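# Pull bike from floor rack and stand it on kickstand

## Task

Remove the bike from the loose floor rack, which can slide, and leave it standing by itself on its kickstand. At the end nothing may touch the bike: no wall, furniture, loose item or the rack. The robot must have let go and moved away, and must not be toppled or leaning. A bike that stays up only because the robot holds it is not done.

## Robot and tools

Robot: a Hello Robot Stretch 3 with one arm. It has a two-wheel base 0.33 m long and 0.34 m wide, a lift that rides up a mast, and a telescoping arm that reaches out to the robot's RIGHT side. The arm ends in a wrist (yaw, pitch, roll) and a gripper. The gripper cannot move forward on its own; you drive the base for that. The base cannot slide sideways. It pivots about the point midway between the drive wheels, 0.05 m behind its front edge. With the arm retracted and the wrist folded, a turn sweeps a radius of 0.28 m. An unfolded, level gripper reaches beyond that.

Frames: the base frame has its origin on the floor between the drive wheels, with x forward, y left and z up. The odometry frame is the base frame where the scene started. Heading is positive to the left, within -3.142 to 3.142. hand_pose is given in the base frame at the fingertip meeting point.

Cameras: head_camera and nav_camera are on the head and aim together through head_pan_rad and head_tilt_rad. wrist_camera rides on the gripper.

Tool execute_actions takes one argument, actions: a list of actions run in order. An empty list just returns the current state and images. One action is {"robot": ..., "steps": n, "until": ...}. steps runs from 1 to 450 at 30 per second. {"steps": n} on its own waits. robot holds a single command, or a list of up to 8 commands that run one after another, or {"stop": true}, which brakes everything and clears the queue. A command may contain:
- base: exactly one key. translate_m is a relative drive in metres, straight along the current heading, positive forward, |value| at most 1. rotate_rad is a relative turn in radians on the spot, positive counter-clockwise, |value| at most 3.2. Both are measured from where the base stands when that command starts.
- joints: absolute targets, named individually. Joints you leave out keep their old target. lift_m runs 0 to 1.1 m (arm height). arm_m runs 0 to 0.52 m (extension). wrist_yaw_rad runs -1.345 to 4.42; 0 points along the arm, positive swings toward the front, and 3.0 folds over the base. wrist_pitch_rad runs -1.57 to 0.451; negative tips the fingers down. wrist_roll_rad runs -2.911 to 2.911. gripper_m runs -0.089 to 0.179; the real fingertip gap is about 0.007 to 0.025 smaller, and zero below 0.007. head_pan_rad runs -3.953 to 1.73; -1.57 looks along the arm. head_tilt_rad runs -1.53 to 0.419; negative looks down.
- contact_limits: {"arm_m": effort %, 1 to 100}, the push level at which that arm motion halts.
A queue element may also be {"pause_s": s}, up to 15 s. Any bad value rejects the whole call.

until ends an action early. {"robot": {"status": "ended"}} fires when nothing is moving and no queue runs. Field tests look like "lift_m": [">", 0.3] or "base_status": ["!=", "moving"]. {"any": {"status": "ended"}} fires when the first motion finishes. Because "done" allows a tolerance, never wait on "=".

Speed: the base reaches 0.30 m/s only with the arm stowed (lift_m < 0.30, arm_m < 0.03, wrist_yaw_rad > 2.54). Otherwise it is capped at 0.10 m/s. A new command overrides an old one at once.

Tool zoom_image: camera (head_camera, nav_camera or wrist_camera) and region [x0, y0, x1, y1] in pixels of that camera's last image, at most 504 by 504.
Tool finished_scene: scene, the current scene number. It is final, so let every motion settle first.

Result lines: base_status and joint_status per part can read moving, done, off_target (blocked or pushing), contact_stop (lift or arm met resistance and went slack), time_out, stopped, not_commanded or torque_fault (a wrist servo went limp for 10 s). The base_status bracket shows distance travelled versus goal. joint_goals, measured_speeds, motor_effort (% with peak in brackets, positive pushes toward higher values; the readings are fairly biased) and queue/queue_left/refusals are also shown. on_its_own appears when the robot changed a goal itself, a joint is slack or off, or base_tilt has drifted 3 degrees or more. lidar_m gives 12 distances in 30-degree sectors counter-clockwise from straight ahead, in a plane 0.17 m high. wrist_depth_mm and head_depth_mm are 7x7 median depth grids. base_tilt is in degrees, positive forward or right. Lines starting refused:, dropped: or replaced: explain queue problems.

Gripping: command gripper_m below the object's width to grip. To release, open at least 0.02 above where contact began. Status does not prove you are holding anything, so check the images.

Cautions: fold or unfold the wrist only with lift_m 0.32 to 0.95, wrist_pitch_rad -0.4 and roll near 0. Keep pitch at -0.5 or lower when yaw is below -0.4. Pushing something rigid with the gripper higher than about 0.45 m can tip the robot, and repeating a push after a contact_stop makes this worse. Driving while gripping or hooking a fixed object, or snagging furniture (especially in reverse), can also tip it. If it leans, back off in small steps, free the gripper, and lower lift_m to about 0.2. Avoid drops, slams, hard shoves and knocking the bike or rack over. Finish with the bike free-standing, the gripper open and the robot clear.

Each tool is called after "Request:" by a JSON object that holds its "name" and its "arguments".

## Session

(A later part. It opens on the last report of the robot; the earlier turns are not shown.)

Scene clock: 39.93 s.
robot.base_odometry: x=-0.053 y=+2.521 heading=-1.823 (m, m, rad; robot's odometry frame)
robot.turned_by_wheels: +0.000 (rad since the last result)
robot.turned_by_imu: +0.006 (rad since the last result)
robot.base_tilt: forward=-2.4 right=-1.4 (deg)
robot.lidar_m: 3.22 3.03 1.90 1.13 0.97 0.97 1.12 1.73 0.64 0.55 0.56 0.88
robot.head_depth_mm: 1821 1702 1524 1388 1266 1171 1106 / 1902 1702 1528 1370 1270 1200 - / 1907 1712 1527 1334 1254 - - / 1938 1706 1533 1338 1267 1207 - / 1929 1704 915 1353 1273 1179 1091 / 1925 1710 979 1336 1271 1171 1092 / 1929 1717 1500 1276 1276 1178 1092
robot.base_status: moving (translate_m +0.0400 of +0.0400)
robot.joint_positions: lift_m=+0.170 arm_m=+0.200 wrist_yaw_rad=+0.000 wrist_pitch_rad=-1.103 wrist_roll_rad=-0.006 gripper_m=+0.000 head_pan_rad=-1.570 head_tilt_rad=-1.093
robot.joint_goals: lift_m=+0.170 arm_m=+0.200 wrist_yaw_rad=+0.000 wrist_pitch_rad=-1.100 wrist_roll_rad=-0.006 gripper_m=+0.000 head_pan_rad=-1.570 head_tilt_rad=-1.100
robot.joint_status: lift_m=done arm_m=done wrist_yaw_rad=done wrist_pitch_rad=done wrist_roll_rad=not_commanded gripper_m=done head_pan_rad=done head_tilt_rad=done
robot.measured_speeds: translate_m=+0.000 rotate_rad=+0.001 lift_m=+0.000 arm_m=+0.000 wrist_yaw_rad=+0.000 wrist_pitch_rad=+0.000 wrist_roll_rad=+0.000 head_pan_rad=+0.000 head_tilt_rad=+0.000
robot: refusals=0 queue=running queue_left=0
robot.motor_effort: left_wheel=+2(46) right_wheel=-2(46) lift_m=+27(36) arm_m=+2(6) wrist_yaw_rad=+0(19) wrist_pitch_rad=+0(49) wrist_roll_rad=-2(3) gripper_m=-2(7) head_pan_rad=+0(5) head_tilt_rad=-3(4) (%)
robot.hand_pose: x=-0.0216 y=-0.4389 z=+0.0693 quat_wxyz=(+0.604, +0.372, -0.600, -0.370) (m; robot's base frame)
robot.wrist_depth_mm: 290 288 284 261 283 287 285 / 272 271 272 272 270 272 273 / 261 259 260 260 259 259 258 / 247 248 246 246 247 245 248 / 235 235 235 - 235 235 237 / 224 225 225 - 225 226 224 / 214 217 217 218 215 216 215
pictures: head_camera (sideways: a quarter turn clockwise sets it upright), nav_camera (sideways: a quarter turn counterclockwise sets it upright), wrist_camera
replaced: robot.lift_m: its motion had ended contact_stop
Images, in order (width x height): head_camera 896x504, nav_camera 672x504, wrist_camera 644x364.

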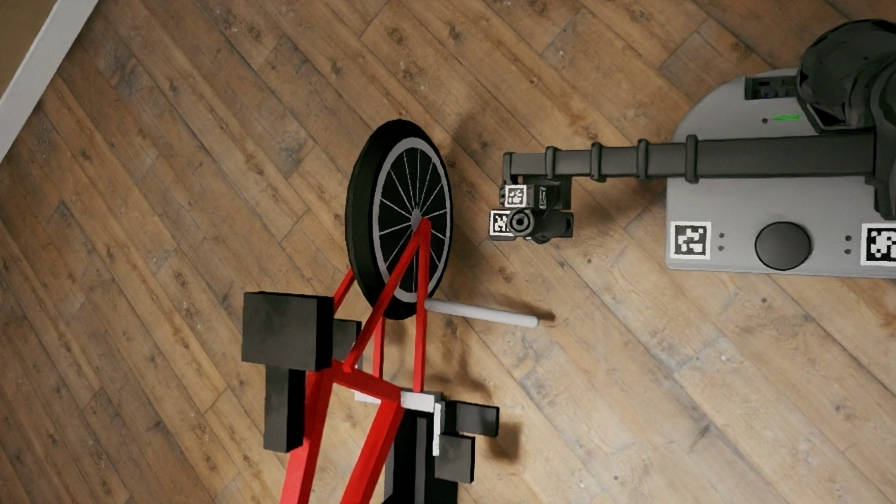

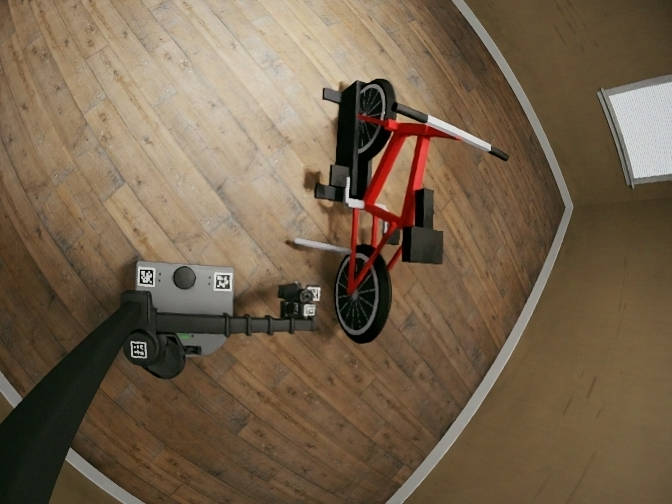

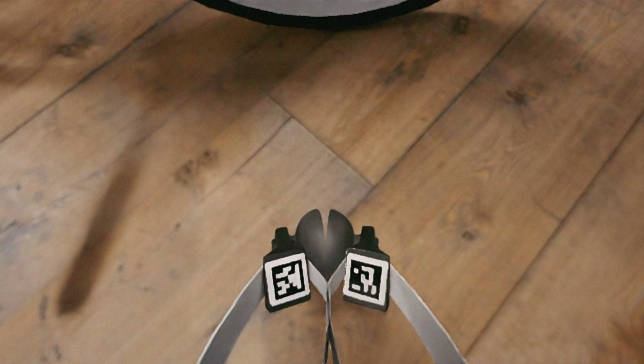

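Request:
{"name": "execute_actions", "arguments": {"actions": [{"robot":[{"joints":{"lift_m":0.4,"arm_m":0.05,"gripper_m":0.14}},{"base":{"translate_m":0.23},"joints":{"wrist_pitch_rad":0,"head_tilt_rad":-0.9}}],"steps":450,"until":{"robot":{"status":"ended"}}}]}}

Scene clock: 46.47 s.
robot.base_odometry: x=-0.110 y=+2.299 heading=-1.823 (m, m, rad; robot's odometry frame)
robot.turned_by_wheels: +0.000 (rad since the last result)
robot.turned_by_imu: +0.000 (rad since the last result)
robot.base_tilt: forward=-2.3 right=-1.3 (deg)
robot.lidar_m: 3.04 2.87 2.25 1.31 1.13 1.13 1.31 1.89 0.64 0.54 0.68 2.63
robot.head_depth_mm: 1891 2075 1828 1564 1295 1214 1096 / 2062 2167 1821 1560 1297 1233 - / 2273 2199 1829 934 1252 - - / 2478 2184 1832 1018 1354 1218 1124 / 2643 2194 1830 1501 1289 1221 1096 / 2672 2198 1786 1068 1304 1219 1098 / 2505 2195 1833 1567 1302 1219 1099
robot.base_status: done (translate_m +0.2300 of +0.2300)
robot.joint_positions: lift_m=+0.400 arm_m=+0.050 wrist_yaw_rad=+0.000 wrist_pitch_rad=-0.023 wrist_roll_rad=-0.006 gripper_m=+0.140 head_pan_rad=-1.570 head_tilt_rad=-0.902
robot.joint_goals: lift_m=+0.400 arm_m=+0.050 wrist_yaw_rad=+0.000 wrist_pitch_rad=+0.000 wrist_roll_rad=-0.006 gripper_m=+0.140 head_pan_rad=-1.570 head_tilt_rad=-0.900
robot.joint_status: lift_m=done arm_m=done wrist_yaw_rad=done wrist_pitch_rad=done wrist_roll_rad=not_commanded gripper_m=done head_pan_rad=done head_tilt_rad=done
robot.measured_speeds: translate_m=+0.000 rotate_rad=+0.000 lift_m=+0.000 arm_m=+0.000 wrist_yaw_rad=+0.000 wrist_pitch_rad=+0.000 wrist_roll_rad=+0.000 head_pan_rad=+0.000 head_tilt_rad=+0.000
robot: refusals=0 queue=done queue_left=0
robot.motor_effort: left_wheel=+1(6) right_wheel=+0(5) lift_m=+33(35) arm_m=-4(5) wrist_yaw_rad=+1(0) wrist_pitch_rad=+8(9) wrist_roll_rad=-2(2) gripper_m=+0(82) head_pan_rad=+0(1) head_tilt_rad=+0(11) (%)
robot.hand_pose: x=-0.0213 y=-0.4510 z=+0.5087 quat_wxyz=(+0.709, +0.009, -0.705, -0.008) (m; robot's base frame)
robot.wrist_depth_mm: 312 - - - - - - / 331 - - - - - - / 327 - - - - - - / 332 338 348 341 289 - - / 365 - - 364 - - - / 360 - - 918 989 - - / 374 385 824 553 373 370 373
pictures: head_camera (sideways: a quarter turn clockwise sets it upright), nav_camera (sideways: a quarter turn counterclockwise sets it upright), wrist_camera
Images, in order (width x height): head_camera 896x504, nav_camera 672x504, wrist_camera 644x364.

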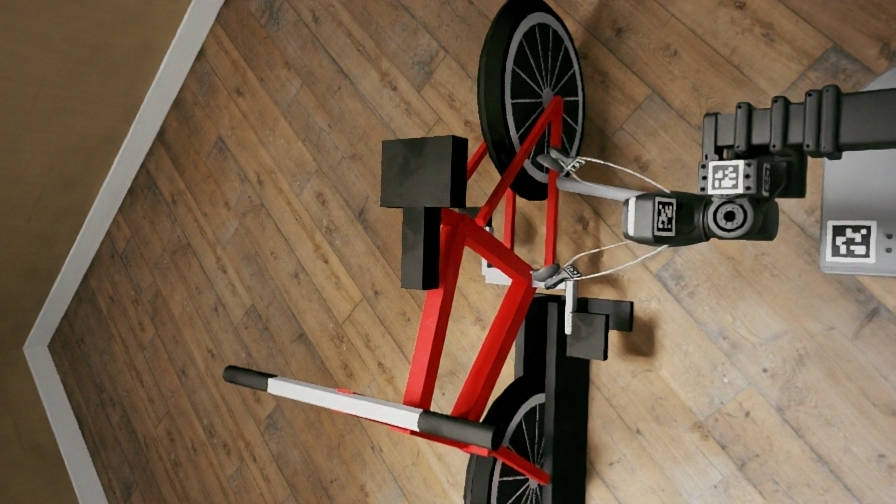

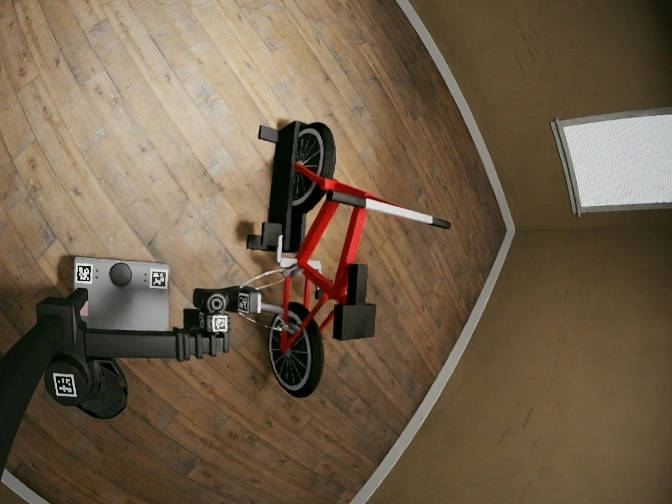

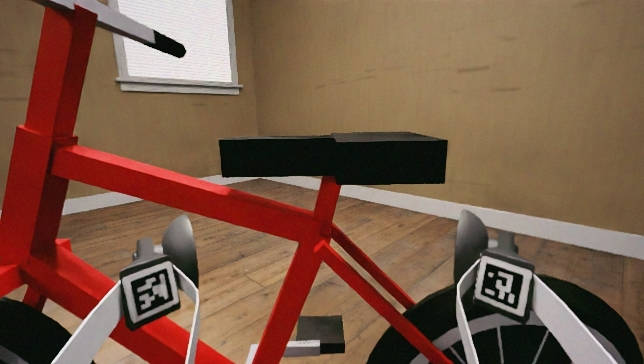

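Request:
{"name": "execute_actions", "arguments": {"actions": [{"robot":[{"base":{"translate_m":0.03},"joints":{"lift_m":0.285,"arm_m":0.1,"gripper_m":0.10}},{"joints":{"arm_m":0.22}}],"steps":450,"until":{"robot":{"status":"ended"}}}]}}

Scene clock: 50.57 s.
robot.base_odometry: x=-0.118 y=+2.270 heading=-1.823 (m, m, rad; robot's odometry frame)
robot.turned_by_wheels: +0.000 (rad since the last result)
robot.turned_by_imu: +0.000 (rad since the last result)
robot.base_tilt: forward=-2.4 right=-1.2 (deg)
robot.lidar_m: 3.02 2.86 2.30 1.34 1.15 1.15 1.33 1.92 0.66 0.55 0.72 2.61
robot.head_depth_mm: 1912 2063 1823 1563 1295 1217 1096 / 2083 2196 1831 1132 1293 1215 1111 / 2287 2202 1824 1047 1201 1193 1127 / 2480 2200 1818 1166 1324 1218 1128 / 2655 2201 1834 1298 1300 1218 1096 / 2619 2215 1791 1147 1319 1213 1099 / 2478 2209 1826 1564 1302 1215 1100
robot.base_status: done (translate_m +0.0300 of +0.0300)
robot.joint_positions: lift_m=+0.285 arm_m=+0.220 wrist_yaw_rad=-0.002 wrist_pitch_rad=-0.022 wrist_roll_rad=-0.007 gripper_m=+0.100 head_pan_rad=-1.570 head_tilt_rad=-0.901
robot.joint_goals: lift_m=+0.285 arm_m=+0.220 wrist_yaw_rad=+0.000 wrist_pitch_rad=+0.000 wrist_roll_rad=-0.007 gripper_m=+0.100 head_pan_rad=-1.570 head_tilt_rad=-0.900
robot.joint_status: lift_m=done arm_m=done wrist_yaw_rad=done wrist_pitch_rad=done wrist_roll_rad=not_commanded gripper_m=done head_pan_rad=done head_tilt_rad=done
robot.measured_speeds: translate_m=+0.000 rotate_rad=+0.000 lift_m=+0.000 arm_m=+0.000 wrist_yaw_rad=+0.000 wrist_pitch_rad=+0.000 wrist_roll_rad=+0.000 head_pan_rad=+0.000 head_tilt_rad=+0.000
robot: refusals=0 queue=done queue_left=0
robot.motor_effort: left_wheel=+0(6) right_wheel=+0(4) lift_m=+27(34) arm_m=+6(15) wrist_yaw_rad=+2(6) wrist_pitch_rad=+7(9) wrist_roll_rad=-2(2) gripper_m=+0(82) head_pan_rad=+0(1) head_tilt_rad=-1(1) (%)
robot.hand_pose: x=-0.0220 y=-0.6202 z=+0.3942 quat_wxyz=(+0.710, +0.007, -0.704, -0.009) (m; robot's base frame)
robot.wrist_depth_mm: 202 - 195 193 193 190 - / - 203 205 - - - - / - - - 207 - - - / - - - - - - - / - - - 219 - - - / 230 864 815 240 795 201 211 / 225 242 640 347 638 224 212
pictures: head_camera (sideways: a quarter turn clockwise sets it upright), nav_camera (sideways: a quarter turn counterclockwise sets it upright), wrist_camera
Images, in order (width x height): head_camera 896x504, nav_camera 672x504, wrist_camera 644x364.

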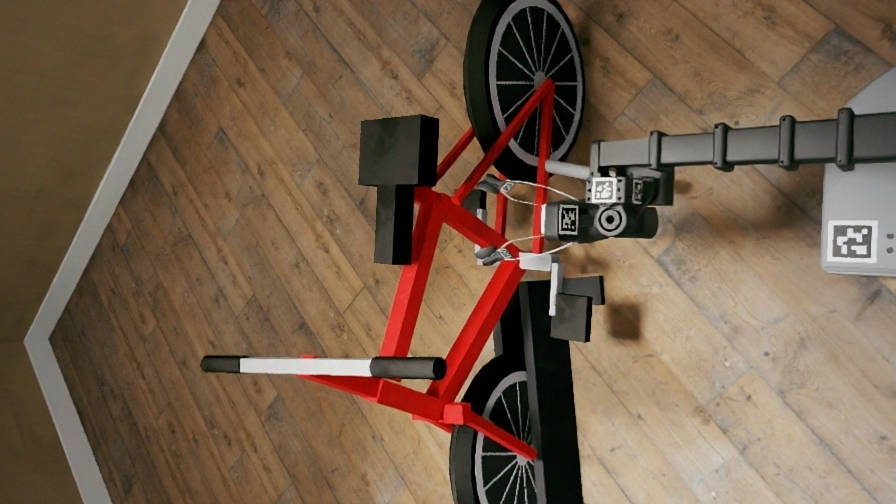

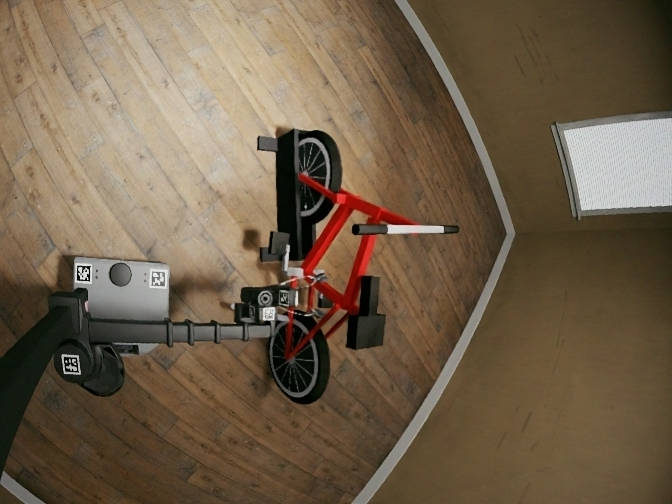

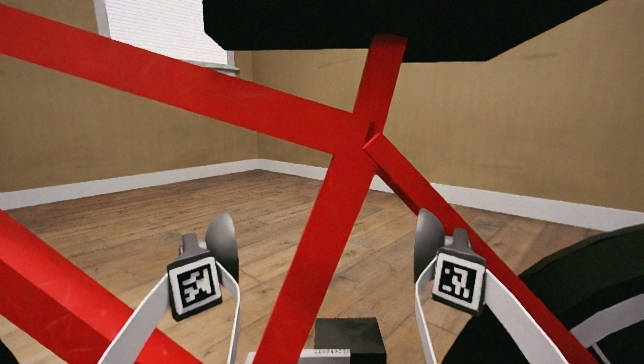

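Request:
{"name": "execute_actions", "arguments": {"actions": [{"robot":[{"joints":{"arm_m":0.2}},{"base":{"translate_m":0.008},"joints":{"gripper_m":0.065,"lift_m":0.275}},{"joints":{"arm_m":0.25}}],"steps":450,"until":{"robot":{"status":"ended"}}}]}}

Scene clock: 53.80 s.
robot.base_odometry: x=-0.120 y=+2.262 heading=-1.823 (m, m, rad; robot's odometry frame)
robot.turned_by_wheels: +0.000 (rad since the last result)
robot.turned_by_imu: +0.000 (rad since the last result)
robot.base_tilt: forward=-2.4 right=-1.3 (deg)
robot.lidar_m: 3.03 2.85 2.31 1.35 1.16 1.16 1.34 1.92 0.66 0.55 0.72 2.61
robot.head_depth_mm: 1919 2073 1822 1568 1299 1214 1098 / 2085 2178 1836 1129 1300 1218 1109 / 2294 2193 1826 1050 1226 1202 1126 / 2492 2205 1837 1189 1321 1215 1128 / 2652 2189 1786 1172 1302 1215 1099 / 2632 2210 1793 1141 1310 1218 1096 / 2490 2203 1842 1567 1299 1217 1099
robot.base_status: done (translate_m +0.0080 of +0.0080)
robot.joint_positions: lift_m=+0.275 arm_m=+0.250 wrist_yaw_rad=-0.002 wrist_pitch_rad=-0.022 wrist_roll_rad=-0.007 gripper_m=+0.065 head_pan_rad=-1.570 head_tilt_rad=-0.901
robot.joint_goals: lift_m=+0.275 arm_m=+0.250 wrist_yaw_rad=+0.000 wrist_pitch_rad=+0.000 wrist_roll_rad=-0.007 gripper_m=+0.065 head_pan_rad=-1.570 head_tilt_rad=-0.900
robot.joint_status: lift_m=done arm_m=done wrist_yaw_rad=done wrist_pitch_rad=done wrist_roll_rad=not_commanded gripper_m=done head_pan_rad=done head_tilt_rad=done
robot.measured_speeds: translate_m=+0.000 rotate_rad=+0.000 lift_m=+0.000 arm_m=+0.000 wrist_yaw_rad=+0.000 wrist_pitch_rad=+0.000 wrist_roll_rad=+0.000 head_pan_rad=+0.000 head_tilt_rad=+0.000
robot: refusals=0 queue=done queue_left=0
robot.motor_effort: left_wheel=+1(6) right_wheel=+0(5) lift_m=+27(27) arm_m=+5(5) wrist_yaw_rad=+2(2) wrist_pitch_rad=+7(7) wrist_roll_rad=-2(2) gripper_m=+0(81) head_pan_rad=+0(1) head_tilt_rad=+0(0) (%)
robot.hand_pose: x=-0.0218 y=-0.6503 z=+0.3842 quat_wxyz=(+0.710, +0.007, -0.704, -0.008) (m; robot's base frame)
robot.wrist_depth_mm: 170 172 - - 178 210 - / - 174 173 - - - - / - - - 175 177 - - / - - - - 179 - - / - - - 185 - 238 - / 219 807 767 189 763 240 188 / 193 221 632 194 602 203 181
pictures: head_camera (sideways: a quarter turn clockwise sets it upright), nav_camera (sideways: a quarter turn counterclockwise sets it upright), wrist_camera
Images, in order (width x height): head_camera 896x504, nav_camera 672x504, wrist_camera 644x364.

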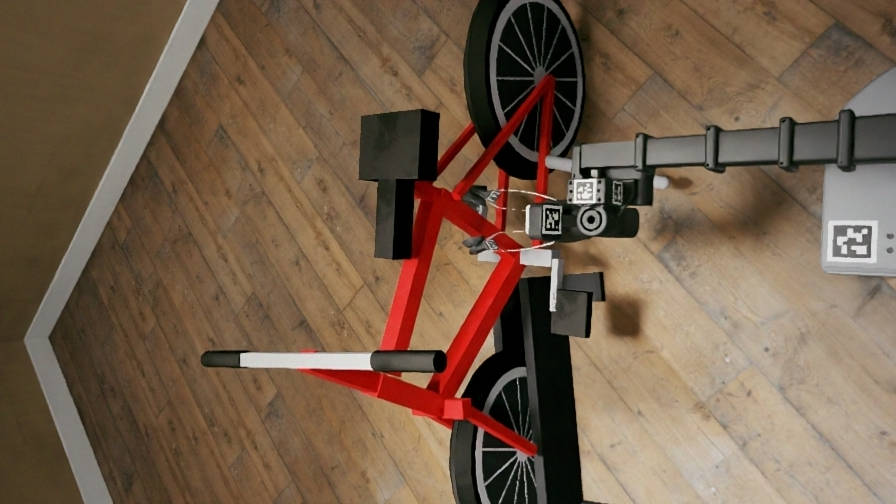

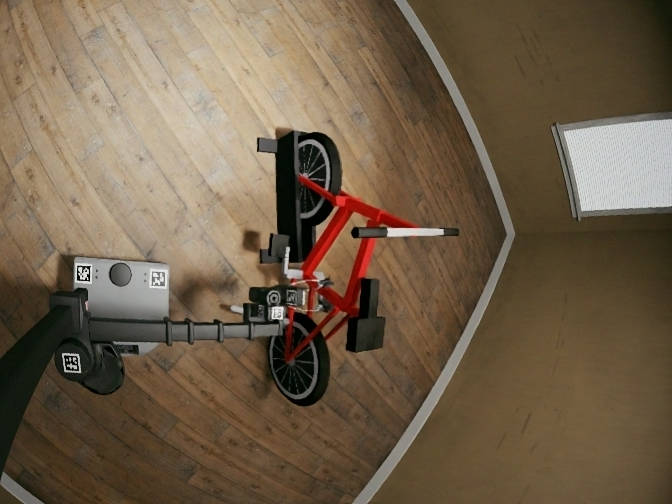

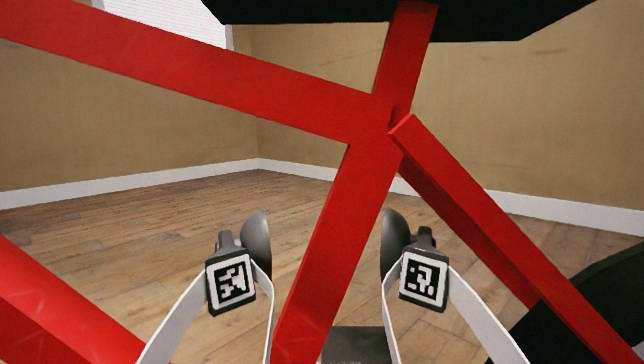

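Request:
{"name": "execute_actions", "arguments": {"actions": [{"robot":[{"joints":{"arm_m":0.285,"wrist_roll_rad":0.25}},{"joints":{"gripper_m":-0.03}},{"joints":{"arm_m":0.24}}],"steps":450,"until":{"robot":{"status":"ended"}}}]}}

Scene clock: 57.73 s.
robot.base_odometry: x=-0.120 y=+2.262 heading=-1.823 (m, m, rad; robot's odometry frame)
robot.turned_by_wheels: +0.000 (rad since the last result)
robot.turned_by_imu: +0.000 (rad since the last result)
robot.base_tilt: forward=-2.4 right=-1.4 (deg)
robot.lidar_m: 3.02 2.85 2.31 1.35 1.16 1.16 1.34 1.92 0.64 0.55 0.66 2.60
robot.head_depth_mm: 1914 2084 1832 1561 1290 1215 1095 / 2095 2208 1831 1099 1290 1217 1113 / 2296 2186 1829 954 1172 1201 1127 / 2481 2201 1827 1093 1298 1219 1127 / 2636 2203 1832 1506 1225 1216 1093 / 2623 2196 1804 1006 1262 1217 1097 / 2476 2210 1840 1569 1272 1217 1096
robot.base_status: done (translate_m +0.0080 of +0.0080)
robot.joint_positions: lift_m=+0.275 arm_m=+0.241 wrist_yaw_rad=-0.005 wrist_pitch_rad=-0.027 wrist_roll_rad=+0.270 gripper_m=-0.029 head_pan_rad=-1.570 head_tilt_rad=-0.901
robot.joint_goals: lift_m=+0.275 arm_m=+0.240 wrist_yaw_rad=+0.000 wrist_pitch_rad=+0.000 wrist_roll_rad=+0.250 gripper_m=-0.030 head_pan_rad=-1.570 head_tilt_rad=-0.900
robot.joint_status: lift_m=done arm_m=done wrist_yaw_rad=done wrist_pitch_rad=done wrist_roll_rad=done gripper_m=done head_pan_rad=done head_tilt_rad=done
robot.measured_speeds: translate_m=+0.000 rotate_rad=+0.000 lift_m=+0.000 arm_m=+0.000 wrist_yaw_rad=+0.000 wrist_pitch_rad=+0.000 wrist_roll_rad=+0.000 head_pan_rad=+0.000 head_tilt_rad=+0.000
robot: refusals=0 queue=done queue_left=0
robot.motor_effort: left_wheel=+0(6) right_wheel=+2(12) lift_m=+29(29) arm_m=-9(16) wrist_yaw_rad=+4(19) wrist_pitch_rad=+9(10) wrist_roll_rad=-8(8) gripper_m=-20(95) head_pan_rad=-1(0) head_tilt_rad=+1(0) (%)
robot.hand_pose: x=-0.0228 y=-0.6413 z=+0.3827 quat_wxyz=(+0.606, +0.006, -0.796, -0.013) (m; robot's base frame)
robot.wrist_depth_mm: - 151 - 131 - - - / - 127 129 133 - - - / 129 129 132 134 101 - - / - - - 140 - 873 898 / - - - 144 959 733 161 / - - - 150 697 627 161 / - 846 727 157 318 508 163
pictures: head_camera (sideways: a quarter turn clockwise sets it upright), nav_camera (sideways: a quarter turn counterclockwise sets it upright), wrist_camera
Images, in order (width x height): head_camera 896x504, nav_camera 672x504, wrist_camera 644x364.

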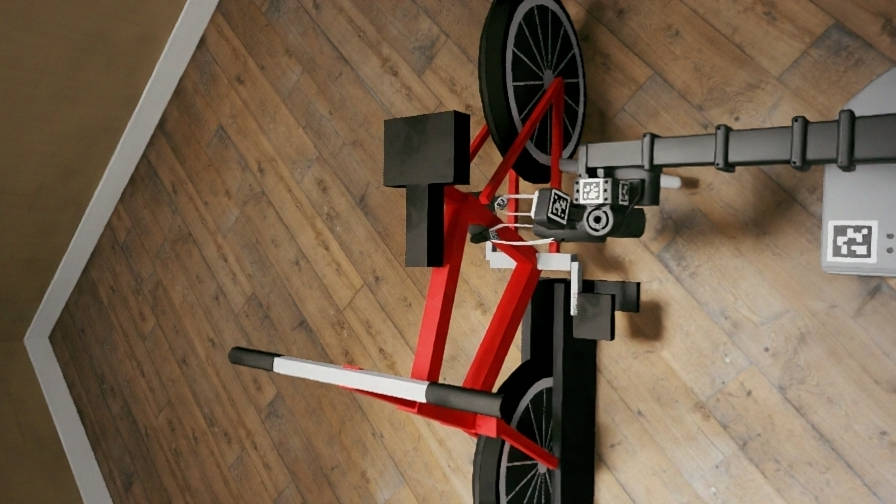

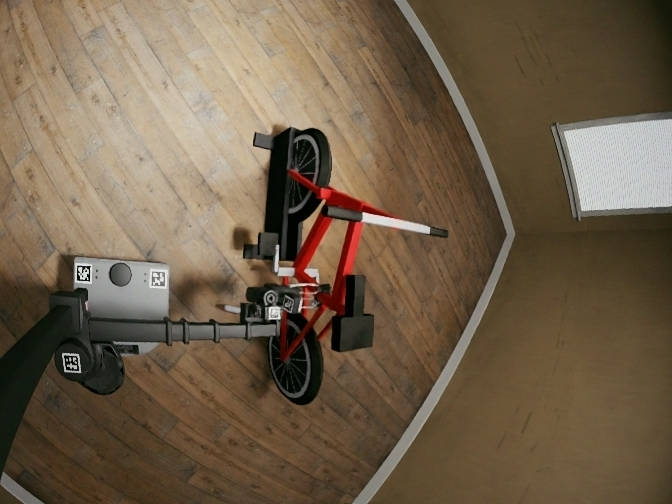

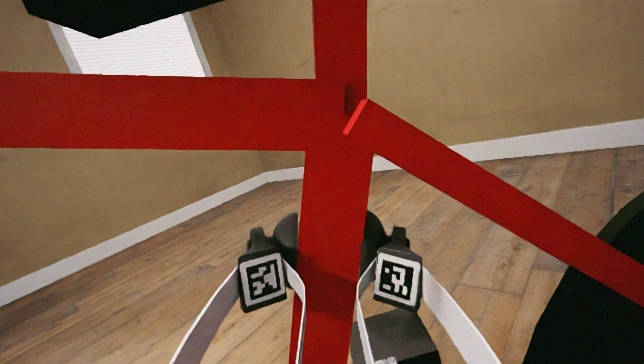

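Held and upright. Roll back.

Request:
{"name": "execute_actions", "arguments": {"actions": [{"robot":{"joints":{"head_pan_rad":-1.25},"base":{"translate_m":-0.2}},"steps":150,"until":{"robot":{"status":"ended"}}}]}}

Scene clock: 60.93 s.
robot.base_odometry: x=-0.070 y=+2.456 heading=-1.823 (m, m, rad; robot's odometry frame)
robot.turned_by_wheels: +0.000 (rad since the last result)
robot.turned_by_imu: +0.000 (rad since the last result)
robot.base_tilt: forward=-2.3 right=-1.3 (deg)
robot.lidar_m: 3.18 2.99 2.03 1.18 1.02 1.02 1.18 1.78 0.64 0.55 0.65 2.74
robot.head_depth_mm: 2303 2196 1824 894 1130 1219 1092 / 2569 2187 1824 982 1195 1195 1110 / 2691 2183 1773 1503 1297 1217 1117 / 2640 2202 1831 1064 1319 1220 1110 / 2575 2203 1835 1194 1326 1220 1094 / 2487 2201 1835 1291 1351 1218 1100 / 2411 2196 1843 1456 1368 1216 1095
robot.base_status: done (translate_m -0.2000 of -0.2000)
robot.joint_positions: lift_m=+0.275 arm_m=+0.240 wrist_yaw_rad=-0.003 wrist_pitch_rad=-0.029 wrist_roll_rad=+0.273 gripper_m=-0.029 head_pan_rad=-1.257 head_tilt_rad=-0.901
robot.joint_goals: lift_m=+0.275 arm_m=+0.240 wrist_yaw_rad=+0.000 wrist_pitch_rad=+0.000 wrist_roll_rad=+0.250 gripper_m=-0.030 head_pan_rad=-1.250 head_tilt_rad=-0.900
robot.joint_status: lift_m=done arm_m=done wrist_yaw_rad=done wrist_pitch_rad=done wrist_roll_rad=done gripper_m=done head_pan_rad=done head_tilt_rad=done
robot.measured_speeds: translate_m=+0.000 rotate_rad=+0.000 lift_m=+0.000 arm_m=+0.000 wrist_yaw_rad=+0.000 wrist_pitch_rad=+0.000 wrist_roll_rad=+0.000 head_pan_rad=+0.000 head_tilt_rad=+0.000
robot: refusals=0 queue=done queue_left=0
robot.motor_effort: left_wheel=+0(18) right_wheel=+2(42) lift_m=+29(29) arm_m=-4(9) wrist_yaw_rad=+2(53) wrist_pitch_rad=+10(13) wrist_roll_rad=-9(9) gripper_m=-20(25) head_pan_rad=+4(35) head_tilt_rad=+0(0) (%)
robot.hand_pose: x=-0.0221 y=-0.6407 z=+0.3821 quat_wxyz=(+0.605, +0.008, -0.796, -0.013) (m; robot's base frame)
robot.wrist_depth_mm: - - - 128 - - 977 / - 124 126 130 - - - / 125 127 129 132 99 - - / - - - 138 - 106 931 / - - - 142 973 714 160 / - - - 149 713 635 160 / - 860 723 154 317 508 163
pictures: head_camera (sideways: a quarter turn clockwise sets it upright), nav_camera (sideways: a quarter turn counterclockwise sets it upright), wrist_camera
Images, in order (width x height): head_camera 896x504, nav_camera 672x504, wrist_camera 644x364.

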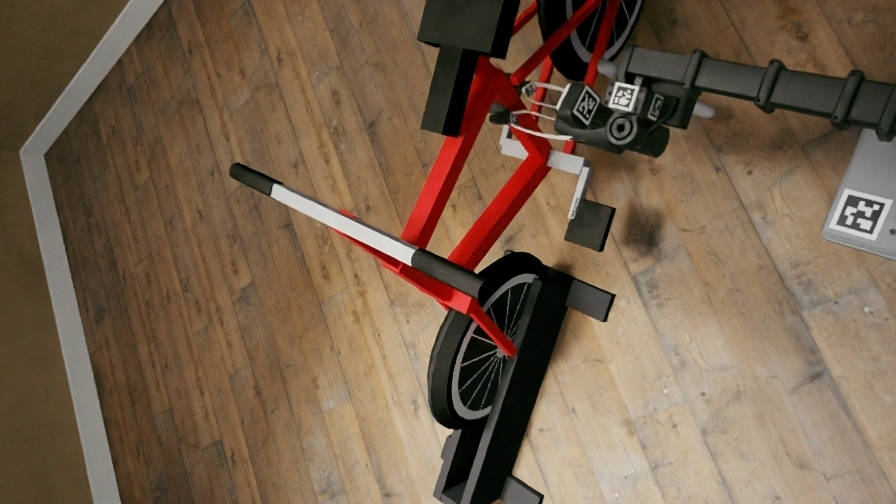

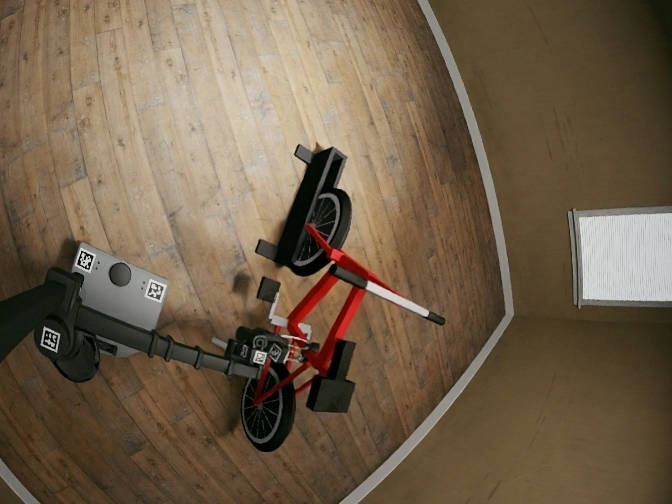

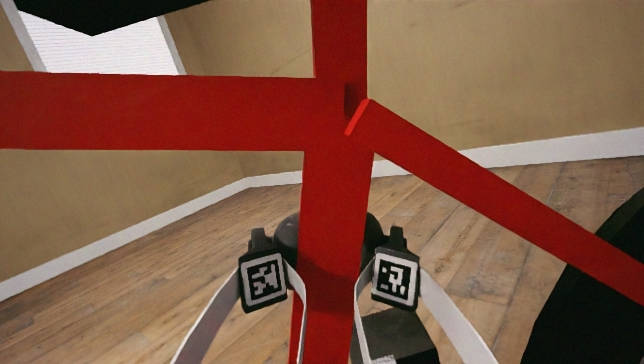

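Request:
{"name": "execute_actions", "arguments": {"actions": [{"robot":{"base":{"translate_m":-0.45}},"steps":200,"until":{"robot":{"status":"ended"}}}]}}

Scene clock: 66.67 s.
robot.base_odometry: x=+0.042 y=+2.891 heading=-1.823 (m, m, rad; robot's odometry frame)
robot.turned_by_wheels: +0.000 (rad since the last result)
robot.turned_by_imu: +0.000 (rad since the last result)
robot.base_tilt: forward=-2.4 right=-1.4 (deg)
robot.lidar_m: 3.53 3.31 1.42 0.81 0.70 0.70 0.81 1.39 0.65 0.57 0.64 0.84
robot.head_depth_mm: 1889 2014 1828 894 1135 1217 1097 / 2165 2191 1822 990 1196 1200 1116 / 2486 2194 1781 1508 1301 1214 1117 / 2759 2184 1831 1091 1321 1212 1112 / 2753 2207 1838 1172 1323 1221 1094 / 2643 2203 1835 1304 1369 1222 1097 / 2578 2199 1835 1514 1373 1221 1096
robot.base_status: done (translate_m -0.4500 of -0.4500)
robot.joint_positions: lift_m=+0.275 arm_m=+0.240 wrist_yaw_rad=+0.009 wrist_pitch_rad=-0.037 wrist_roll_rad=+0.273 gripper_m=-0.029 head_pan_rad=-1.257 head_tilt_rad=-0.901
robot.joint_goals: lift_m=+0.275 arm_m=+0.240 wrist_yaw_rad=+0.000 wrist_pitch_rad=+0.000 wrist_roll_rad=+0.250 gripper_m=-0.030 head_pan_rad=-1.250 head_tilt_rad=-0.900
robot.joint_status: lift_m=done arm_m=done wrist_yaw_rad=done wrist_pitch_rad=done wrist_roll_rad=done gripper_m=done head_pan_rad=done head_tilt_rad=done
robot.measured_speeds: translate_m=+0.000 rotate_rad=+0.000 lift_m=+0.000 arm_m=+0.000 wrist_yaw_rad=+0.000 wrist_pitch_rad=+0.000 wrist_roll_rad=+0.000 head_pan_rad=+0.000 head_tilt_rad=+0.000
robot: refusals=0 queue=done queue_left=0
robot.motor_effort: left_wheel=+2(19) right_wheel=-1(41) lift_m=+29(29) arm_m=-3(3) wrist_yaw_rad=-7(49) wrist_pitch_rad=+12(13) wrist_roll_rad=-9(9) gripper_m=-20(25) head_pan_rad=+4(4) head_tilt_rad=+1(1) (%)
robot.hand_pose: x=-0.0191 y=-0.6404 z=+0.3802 quat_wxyz=(+0.605, +0.015, -0.796, -0.012) (m; robot's base frame)
robot.wrist_depth_mm: - - - 127 - 865 749 / - 121 125 130 - 919 786 / 121 124 127 131 101 971 816 / - - - 138 - 900 831 / - - - 143 947 702 165 / - - - 150 695 610 163 / - 857 718 158 309 191 169
pictures: head_camera (sideways: a quarter turn clockwise sets it upright), nav_camera (sideways: a quarter turn counterclockwise sets it upright), wrist_camera
Images, in order (width x height): head_camera 896x504, nav_camera 672x504, wrist_camera 644x364.

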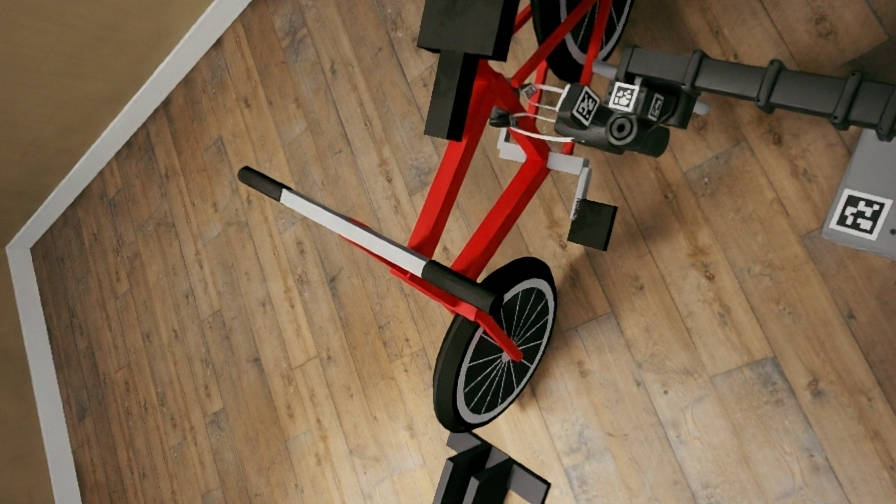

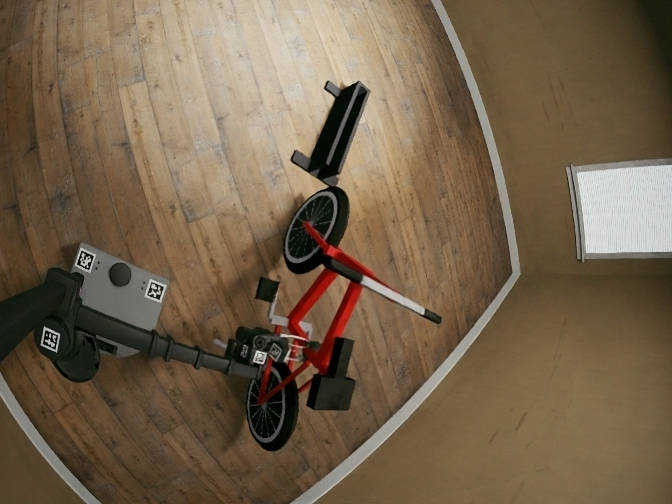

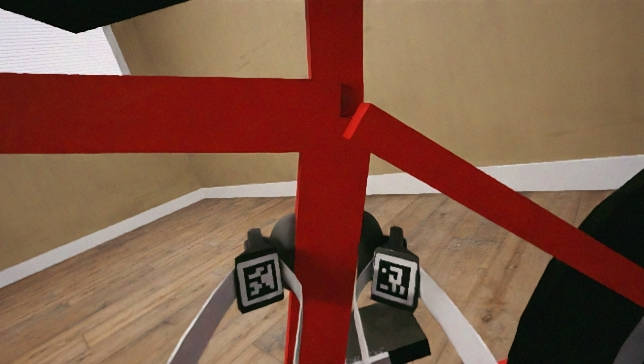

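Clear. Lean it onto the stand.

Request:
{"name": "execute_actions", "arguments": {"actions": [{"robot":[{"base":{"translate_m":-0.08},"joints":{"head_pan_rad":-1.57,"head_tilt_rad":-1.05}},{"joints":{"arm_m":0.19},"contact_limits":{"arm_m":20}}],"steps":200,"until":{"robot":{"status":"ended"}}}]}}

Scene clock: 70.10 s.
robot.base_odometry: x=+0.062 y=+2.969 heading=-1.823 (m, m, rad; robot's odometry frame)
robot.turned_by_wheels: +0.000 (rad since the last result)
robot.turned_by_imu: +0.000 (rad since the last result)
robot.base_tilt: forward=-2.5 right=-1.2 (deg)
robot.lidar_m: 3.61 3.35 1.31 0.75 0.64 0.64 0.75 1.28 0.63 0.46 0.46 0.79
robot.head_depth_mm: 1494 1693 1603 1268 1293 1180 1096 / 1636 1778 1598 1135 1292 1194 - / 1805 1821 1607 1043 - 1203 - / 1973 1818 1609 1167 1277 1192 - / 2063 1816 1612 1169 1278 1186 1088 / 2109 1833 1586 972 1280 1185 1090 / 2104 1823 1607 1180 1293 1187 1091
robot.base_status: done (translate_m -0.0800 of -0.0800)
robot.joint_positions: lift_m=+0.275 arm_m=+0.190 wrist_yaw_rad=+0.010 wrist_pitch_rad=-0.062 wrist_roll_rad=+0.274 gripper_m=-0.029 head_pan_rad=-1.563 head_tilt_rad=-1.037
robot.joint_goals: lift_m=+0.275 arm_m=+0.190 wrist_yaw_rad=+0.000 wrist_pitch_rad=+0.000 wrist_roll_rad=+0.250 gripper_m=-0.030 head_pan_rad=-1.570 head_tilt_rad=-1.050
robot.joint_status: lift_m=done arm_m=done wrist_yaw_rad=done wrist_pitch_rad=done wrist_roll_rad=done gripper_m=done head_pan_rad=done head_tilt_rad=done
robot.measured_speeds: translate_m=+0.000 rotate_rad=+0.000 lift_m=+0.000 arm_m=+0.000 wrist_yaw_rad=+0.000 wrist_pitch_rad=+0.000 wrist_roll_rad=+0.000 head_pan_rad=+0.000 head_tilt_rad=+0.000
robot: refusals=0 queue=done queue_left=0
robot.motor_effort: left_wheel=+1(4) right_wheel=-1(15) lift_m=+30(30) arm_m=+4(3) wrist_yaw_rad=-8(21) wrist_pitch_rad=+22(22) wrist_roll_rad=-10(10) gripper_m=-19(21) head_pan_rad=-4(35) head_tilt_rad=-5(13) (%)
robot.contact_limits: arm_m 20 (drawing in: default 26, maximum 42; extending or still: default 36, maximum 59)
robot.hand_pose: x=-0.0189 y=-0.5889 z=+0.3737 quat_wxyz=(+0.604, +0.023, -0.796, -0.022) (m; robot's base frame)
robot.wrist_depth_mm: - - - 109 - 870 749 / - 111 122 112 - 903 783 / 102 106 110 116 - 924 809 / - - - 127 91 908 825 / - - - 137 873 107 172 / - - - 149 668 572 130 / 921 813 662 164 320 201 190
pictures: head_camera (sideways: a quarter turn clockwise sets it upright), nav_camera (sideways: a quarter turn counterclockwise sets it upright), wrist_camera
Images, in order (width x height): head_camera 896x504, nav_camera 672x504, wrist_camera 644x364.

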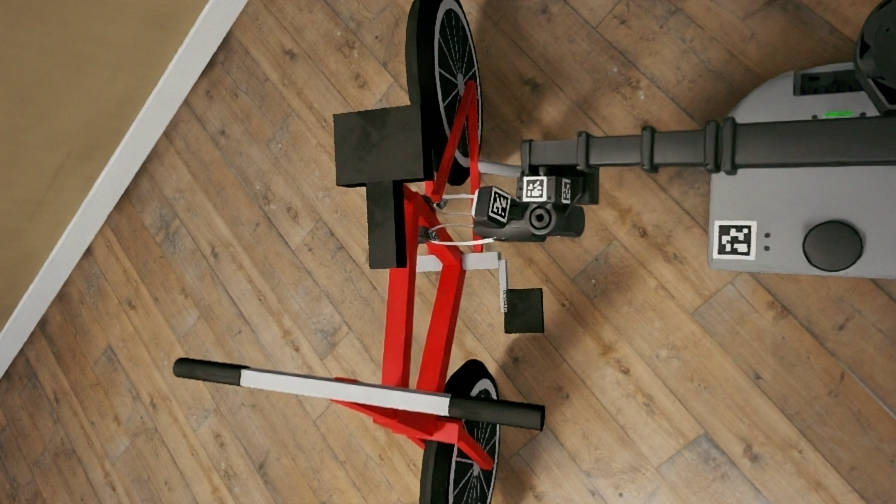

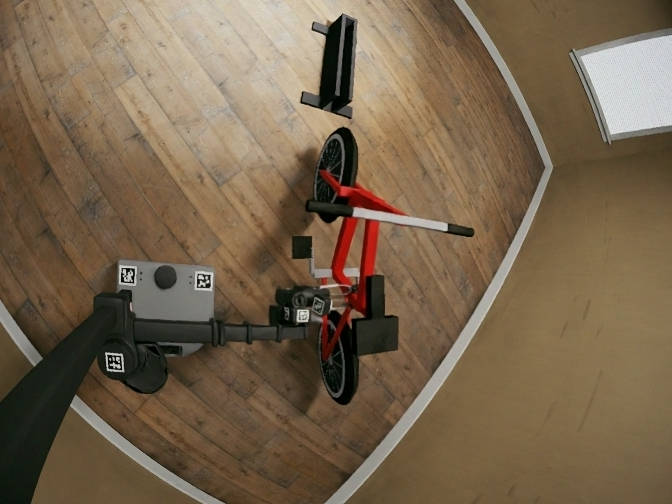

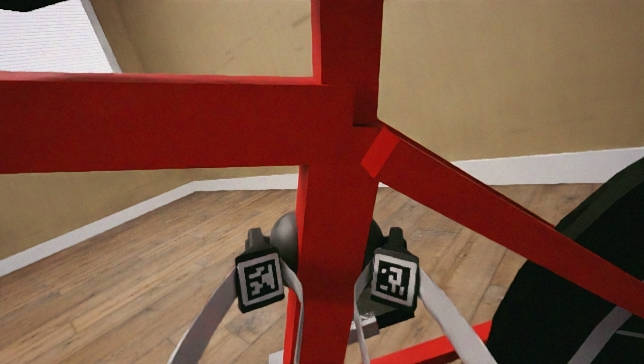

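Still supporting it (arm +4). Go further.

Request:
{"name": "execute_actions", "arguments": {"actions": [{"robot":[{"joints":{"arm_m":0.155,"lift_m":0.265},"contact_limits":{"arm_m":14}}],"steps":200,"until":{"robot":{"status":"ended"}}}]}}

Scene clock: 71.47 s.
robot.base_odometry: x=+0.062 y=+2.969 heading=-1.823 (m, m, rad; robot's odometry frame)
robot.turned_by_wheels: +0.000 (rad since the last result)
robot.turned_by_imu: +0.000 (rad since the last result)
robot.base_tilt: forward=-2.3 right=-1.3 (deg)
robot.lidar_m: 3.62 3.36 1.30 0.75 0.64 0.64 0.74 1.28 0.59 0.45 0.45 0.63
robot.head_depth_mm: 1499 1694 1600 1365 1291 1173 1094 / 1632 1785 1599 1191 1291 1192 - / 1806 1819 1598 920 1329 1201 - / 1982 1818 1601 1169 1274 1196 - / 2065 1830 1602 1373 1260 1183 1088 / 2104 1828 1607 1004 1294 1183 1088 / 2108 1821 1584 1408 1276 1182 1087
robot.base_status: done (translate_m -0.0800 of -0.0800)
robot.joint_positions: lift_m=+0.265 arm_m=+0.156 wrist_yaw_rad=+0.019 wrist_pitch_rad=-0.050 wrist_roll_rad=+0.276 gripper_m=-0.029 head_pan_rad=-1.563 head_tilt_rad=-1.038
robot.joint_goals: lift_m=+0.265 arm_m=+0.155 wrist_yaw_rad=+0.000 wrist_pitch_rad=+0.000 wrist_roll_rad=+0.250 gripper_m=-0.030 head_pan_rad=-1.570 head_tilt_rad=-1.050
robot.joint_status: lift_m=done arm_m=done wrist_yaw_rad=done wrist_pitch_rad=done wrist_roll_rad=done gripper_m=done head_pan_rad=done head_tilt_rad=done
robot.measured_speeds: translate_m=+0.000 rotate_rad=+0.000 lift_m=+0.000 arm_m=+0.000 wrist_yaw_rad=+0.000 wrist_pitch_rad=+0.000 wrist_roll_rad=+0.000 head_pan_rad=+0.000 head_tilt_rad=+0.000
robot: refusals=0 queue=done queue_left=0
robot.on_its_own: wrist_yaw_rad is at rest, and its effort (-17) is outside its rest range (-12 to +12)
robot.motor_effort: left_wheel=+6(6) right_wheel=-11(10) lift_m=+31(32) arm_m=-8(12) wrist_yaw_rad=-17(17) wrist_pitch_rad=+18(22) wrist_roll_rad=-11(11) gripper_m=-21(21) head_pan_rad=-5(4) head_tilt_rad=-4(4) (%)
robot.contact_limits: arm_m 14 (drawing in: default 26, maximum 42; extending or still: default 36, maximum 59)
robot.hand_pose: x=-0.0165 y=-0.5553 z=+0.3666 quat_wxyz=(+0.603, +0.023, -0.797, -0.015) (m; robot's base frame)
robot.wrist_depth_mm: - - - 108 - 874 764 / - 115 124 111 - 945 800 / 99 103 108 116 - 996 828 / - - - 127 91 942 181 / - - - 137 825 110 176 / - - - 151 663 201 140 / 956 806 678 171 323 206 205
pictures: head_camera (sideways: a quarter turn clockwise sets it upright), nav_camera (sideways: a quarter turn counterclockwise sets it upright), wrist_camera
Images, in order (width x height): head_camera 896x504, nav_camera 672x504, wrist_camera 644x364.

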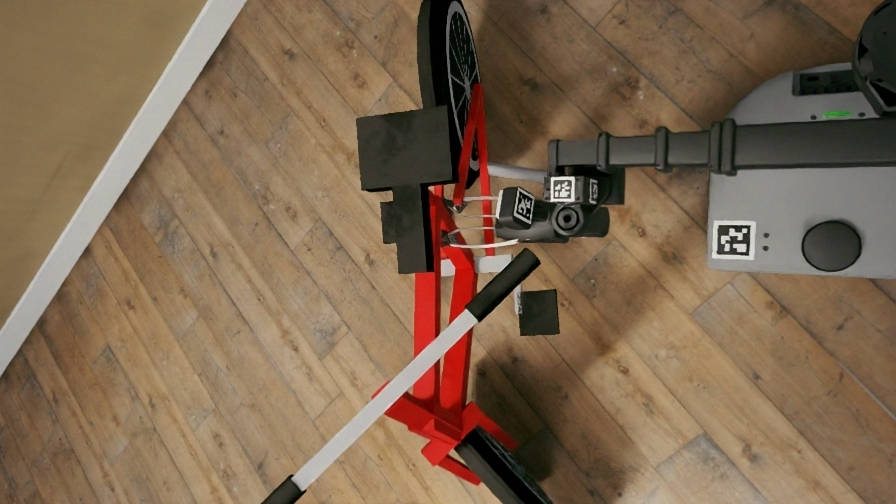

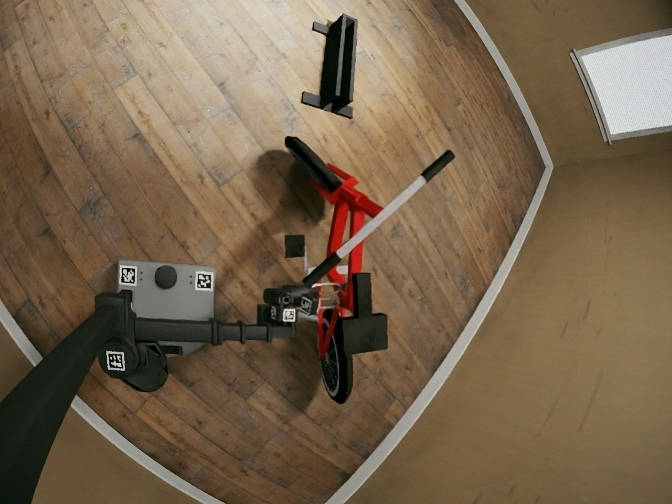

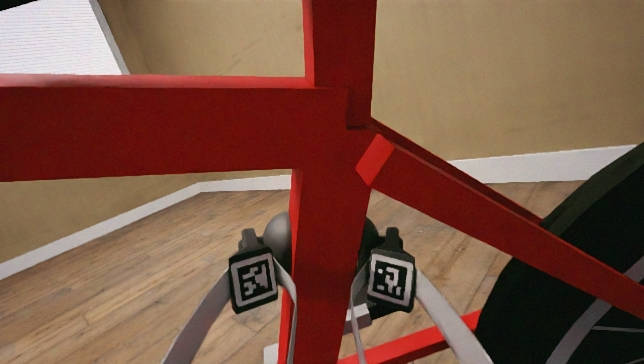

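Request:
{"name": "execute_actions", "arguments": {"actions": [{"robot":[{"joints":{"gripper_m":0.06}},{"joints":{"arm_m":0.0}},{"joints":{"wrist_pitch_rad":-1.2,"wrist_roll_rad":0},"base":{"translate_m":0.9}}],"steps":450,"until":{"robot":{"status":"ended"}}}]}}

Scene clock: 85.50 s.
robot.base_odometry: x=-0.162 y=+2.097 heading=-1.823 (m, m, rad; robot's odometry frame)
robot.turned_by_wheels: +0.000 (rad since the last result)
robot.turned_by_imu: +0.000 (rad since the last result)
robot.base_tilt: forward=-2.3 right=-1.4 (deg)
robot.lidar_m: 2.88 2.73 2.52 1.48 1.28 1.28 1.48 0.52 0.51 2.39 2.49 2.49
robot.head_depth_mm: 2035 1801 1597 1426 1240 1178 1096 / 2100 1813 1598 1431 1288 1195 - / 2098 1817 1600 1428 1293 - - / 2101 1827 1599 1333 1298 1194 - / 2093 1818 1607 1354 1297 1184 1084 / 2118 1815 1608 1356 1297 1186 1087 / 2116 1830 1603 1411 1300 1186 1089
robot.base_status: done (translate_m +0.9000 of +0.9000)
robot.joint_positions: lift_m=+0.265 arm_m=+0.001 wrist_yaw_rad=+0.001 wrist_pitch_rad=-1.199 wrist_roll_rad=+0.008 gripper_m=+0.060 head_pan_rad=-1.563 head_tilt_rad=-1.038
robot.joint_goals: lift_m=+0.265 arm_m=+0.000 wrist_yaw_rad=+0.000 wrist_pitch_rad=-1.200 wrist_roll_rad=+0.000 gripper_m=+0.060 head_pan_rad=-1.570 head_tilt_rad=-1.050
robot.joint_status: lift_m=done arm_m=done wrist_yaw_rad=done wrist_pitch_rad=done wrist_roll_rad=done gripper_m=done head_pan_rad=done head_tilt_rad=done
robot.measured_speeds: translate_m=+0.000 rotate_rad=+0.000 lift_m=+0.000 arm_m=+0.000 wrist_yaw_rad=+0.000 wrist_pitch_rad=+0.000 wrist_roll_rad=+0.000 head_pan_rad=+0.000 head_tilt_rad=+0.000
robot: refusals=0 queue=done queue_left=0
robot.motor_effort: left_wheel=+0(6) right_wheel=+0(10) lift_m=+31(31) arm_m=-4(8) wrist_yaw_rad=-1(16) wrist_pitch_rad=-1(17) wrist_roll_rad=-3(13) gripper_m=+0(80) head_pan_rad=-5(4) head_tilt_rad=-4(4) (%)
robot.hand_pose: x=-0.0216 y=-0.2168 z=+0.1561 quat_wxyz=(+0.582, +0.398, -0.585, -0.401) (m; robot's base frame)
robot.wrist_depth_mm: 362 361 360 356 361 362 361 / 351 352 351 353 352 349 349 / 343 339 340 339 337 338 341 / 330 325 333 329 328 327 326 / 325 320 323 322 319 321 323 / 311 310 - 315 - 312 310 / 301 303 - - - - -
pictures: head_camera (sideways: a quarter turn clockwise sets it upright), nav_camera (sideways: a quarter turn counterclockwise sets it upright), wrist_camera
Images, in order (width x height): head_camera 896x504, nav_camera 672x504, wrist_camera 644x364.

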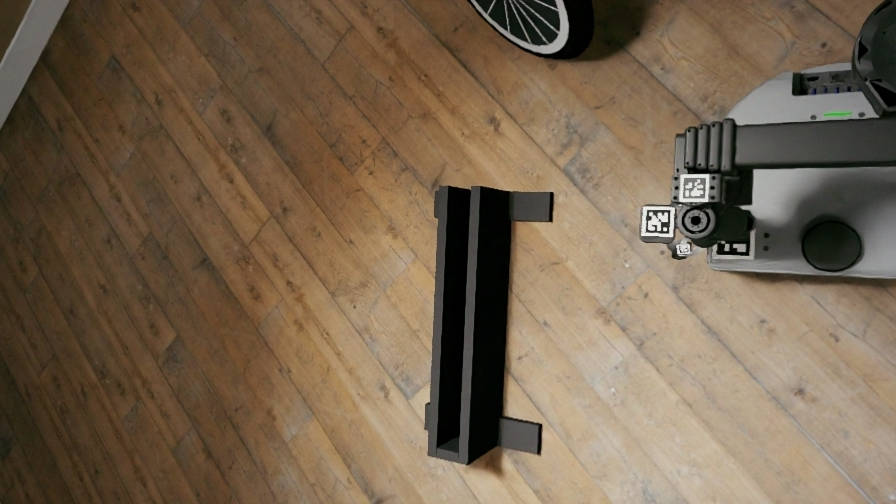

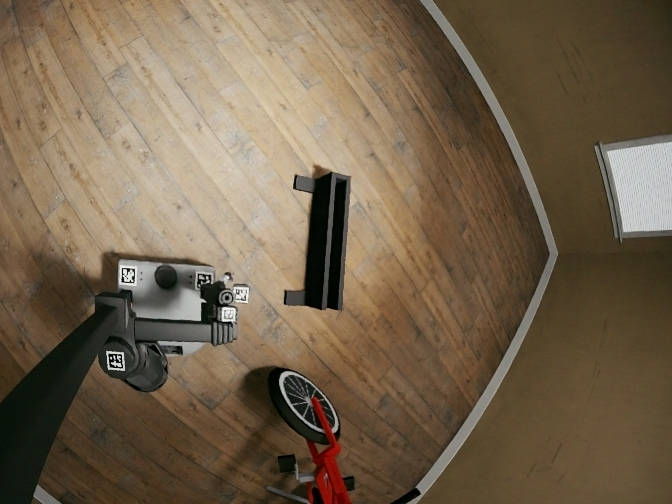

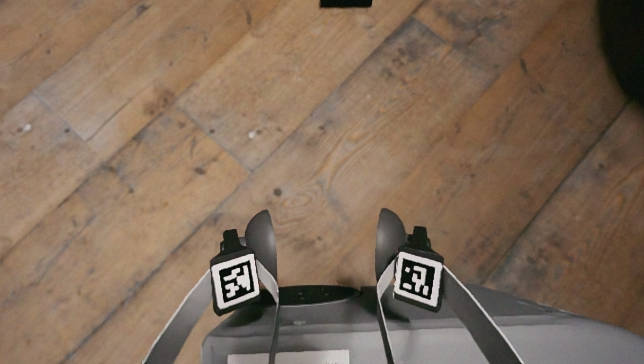

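Request:
{"name": "finished_scene", "arguments": {"scene": 1}}

The scene is finished: the task was done.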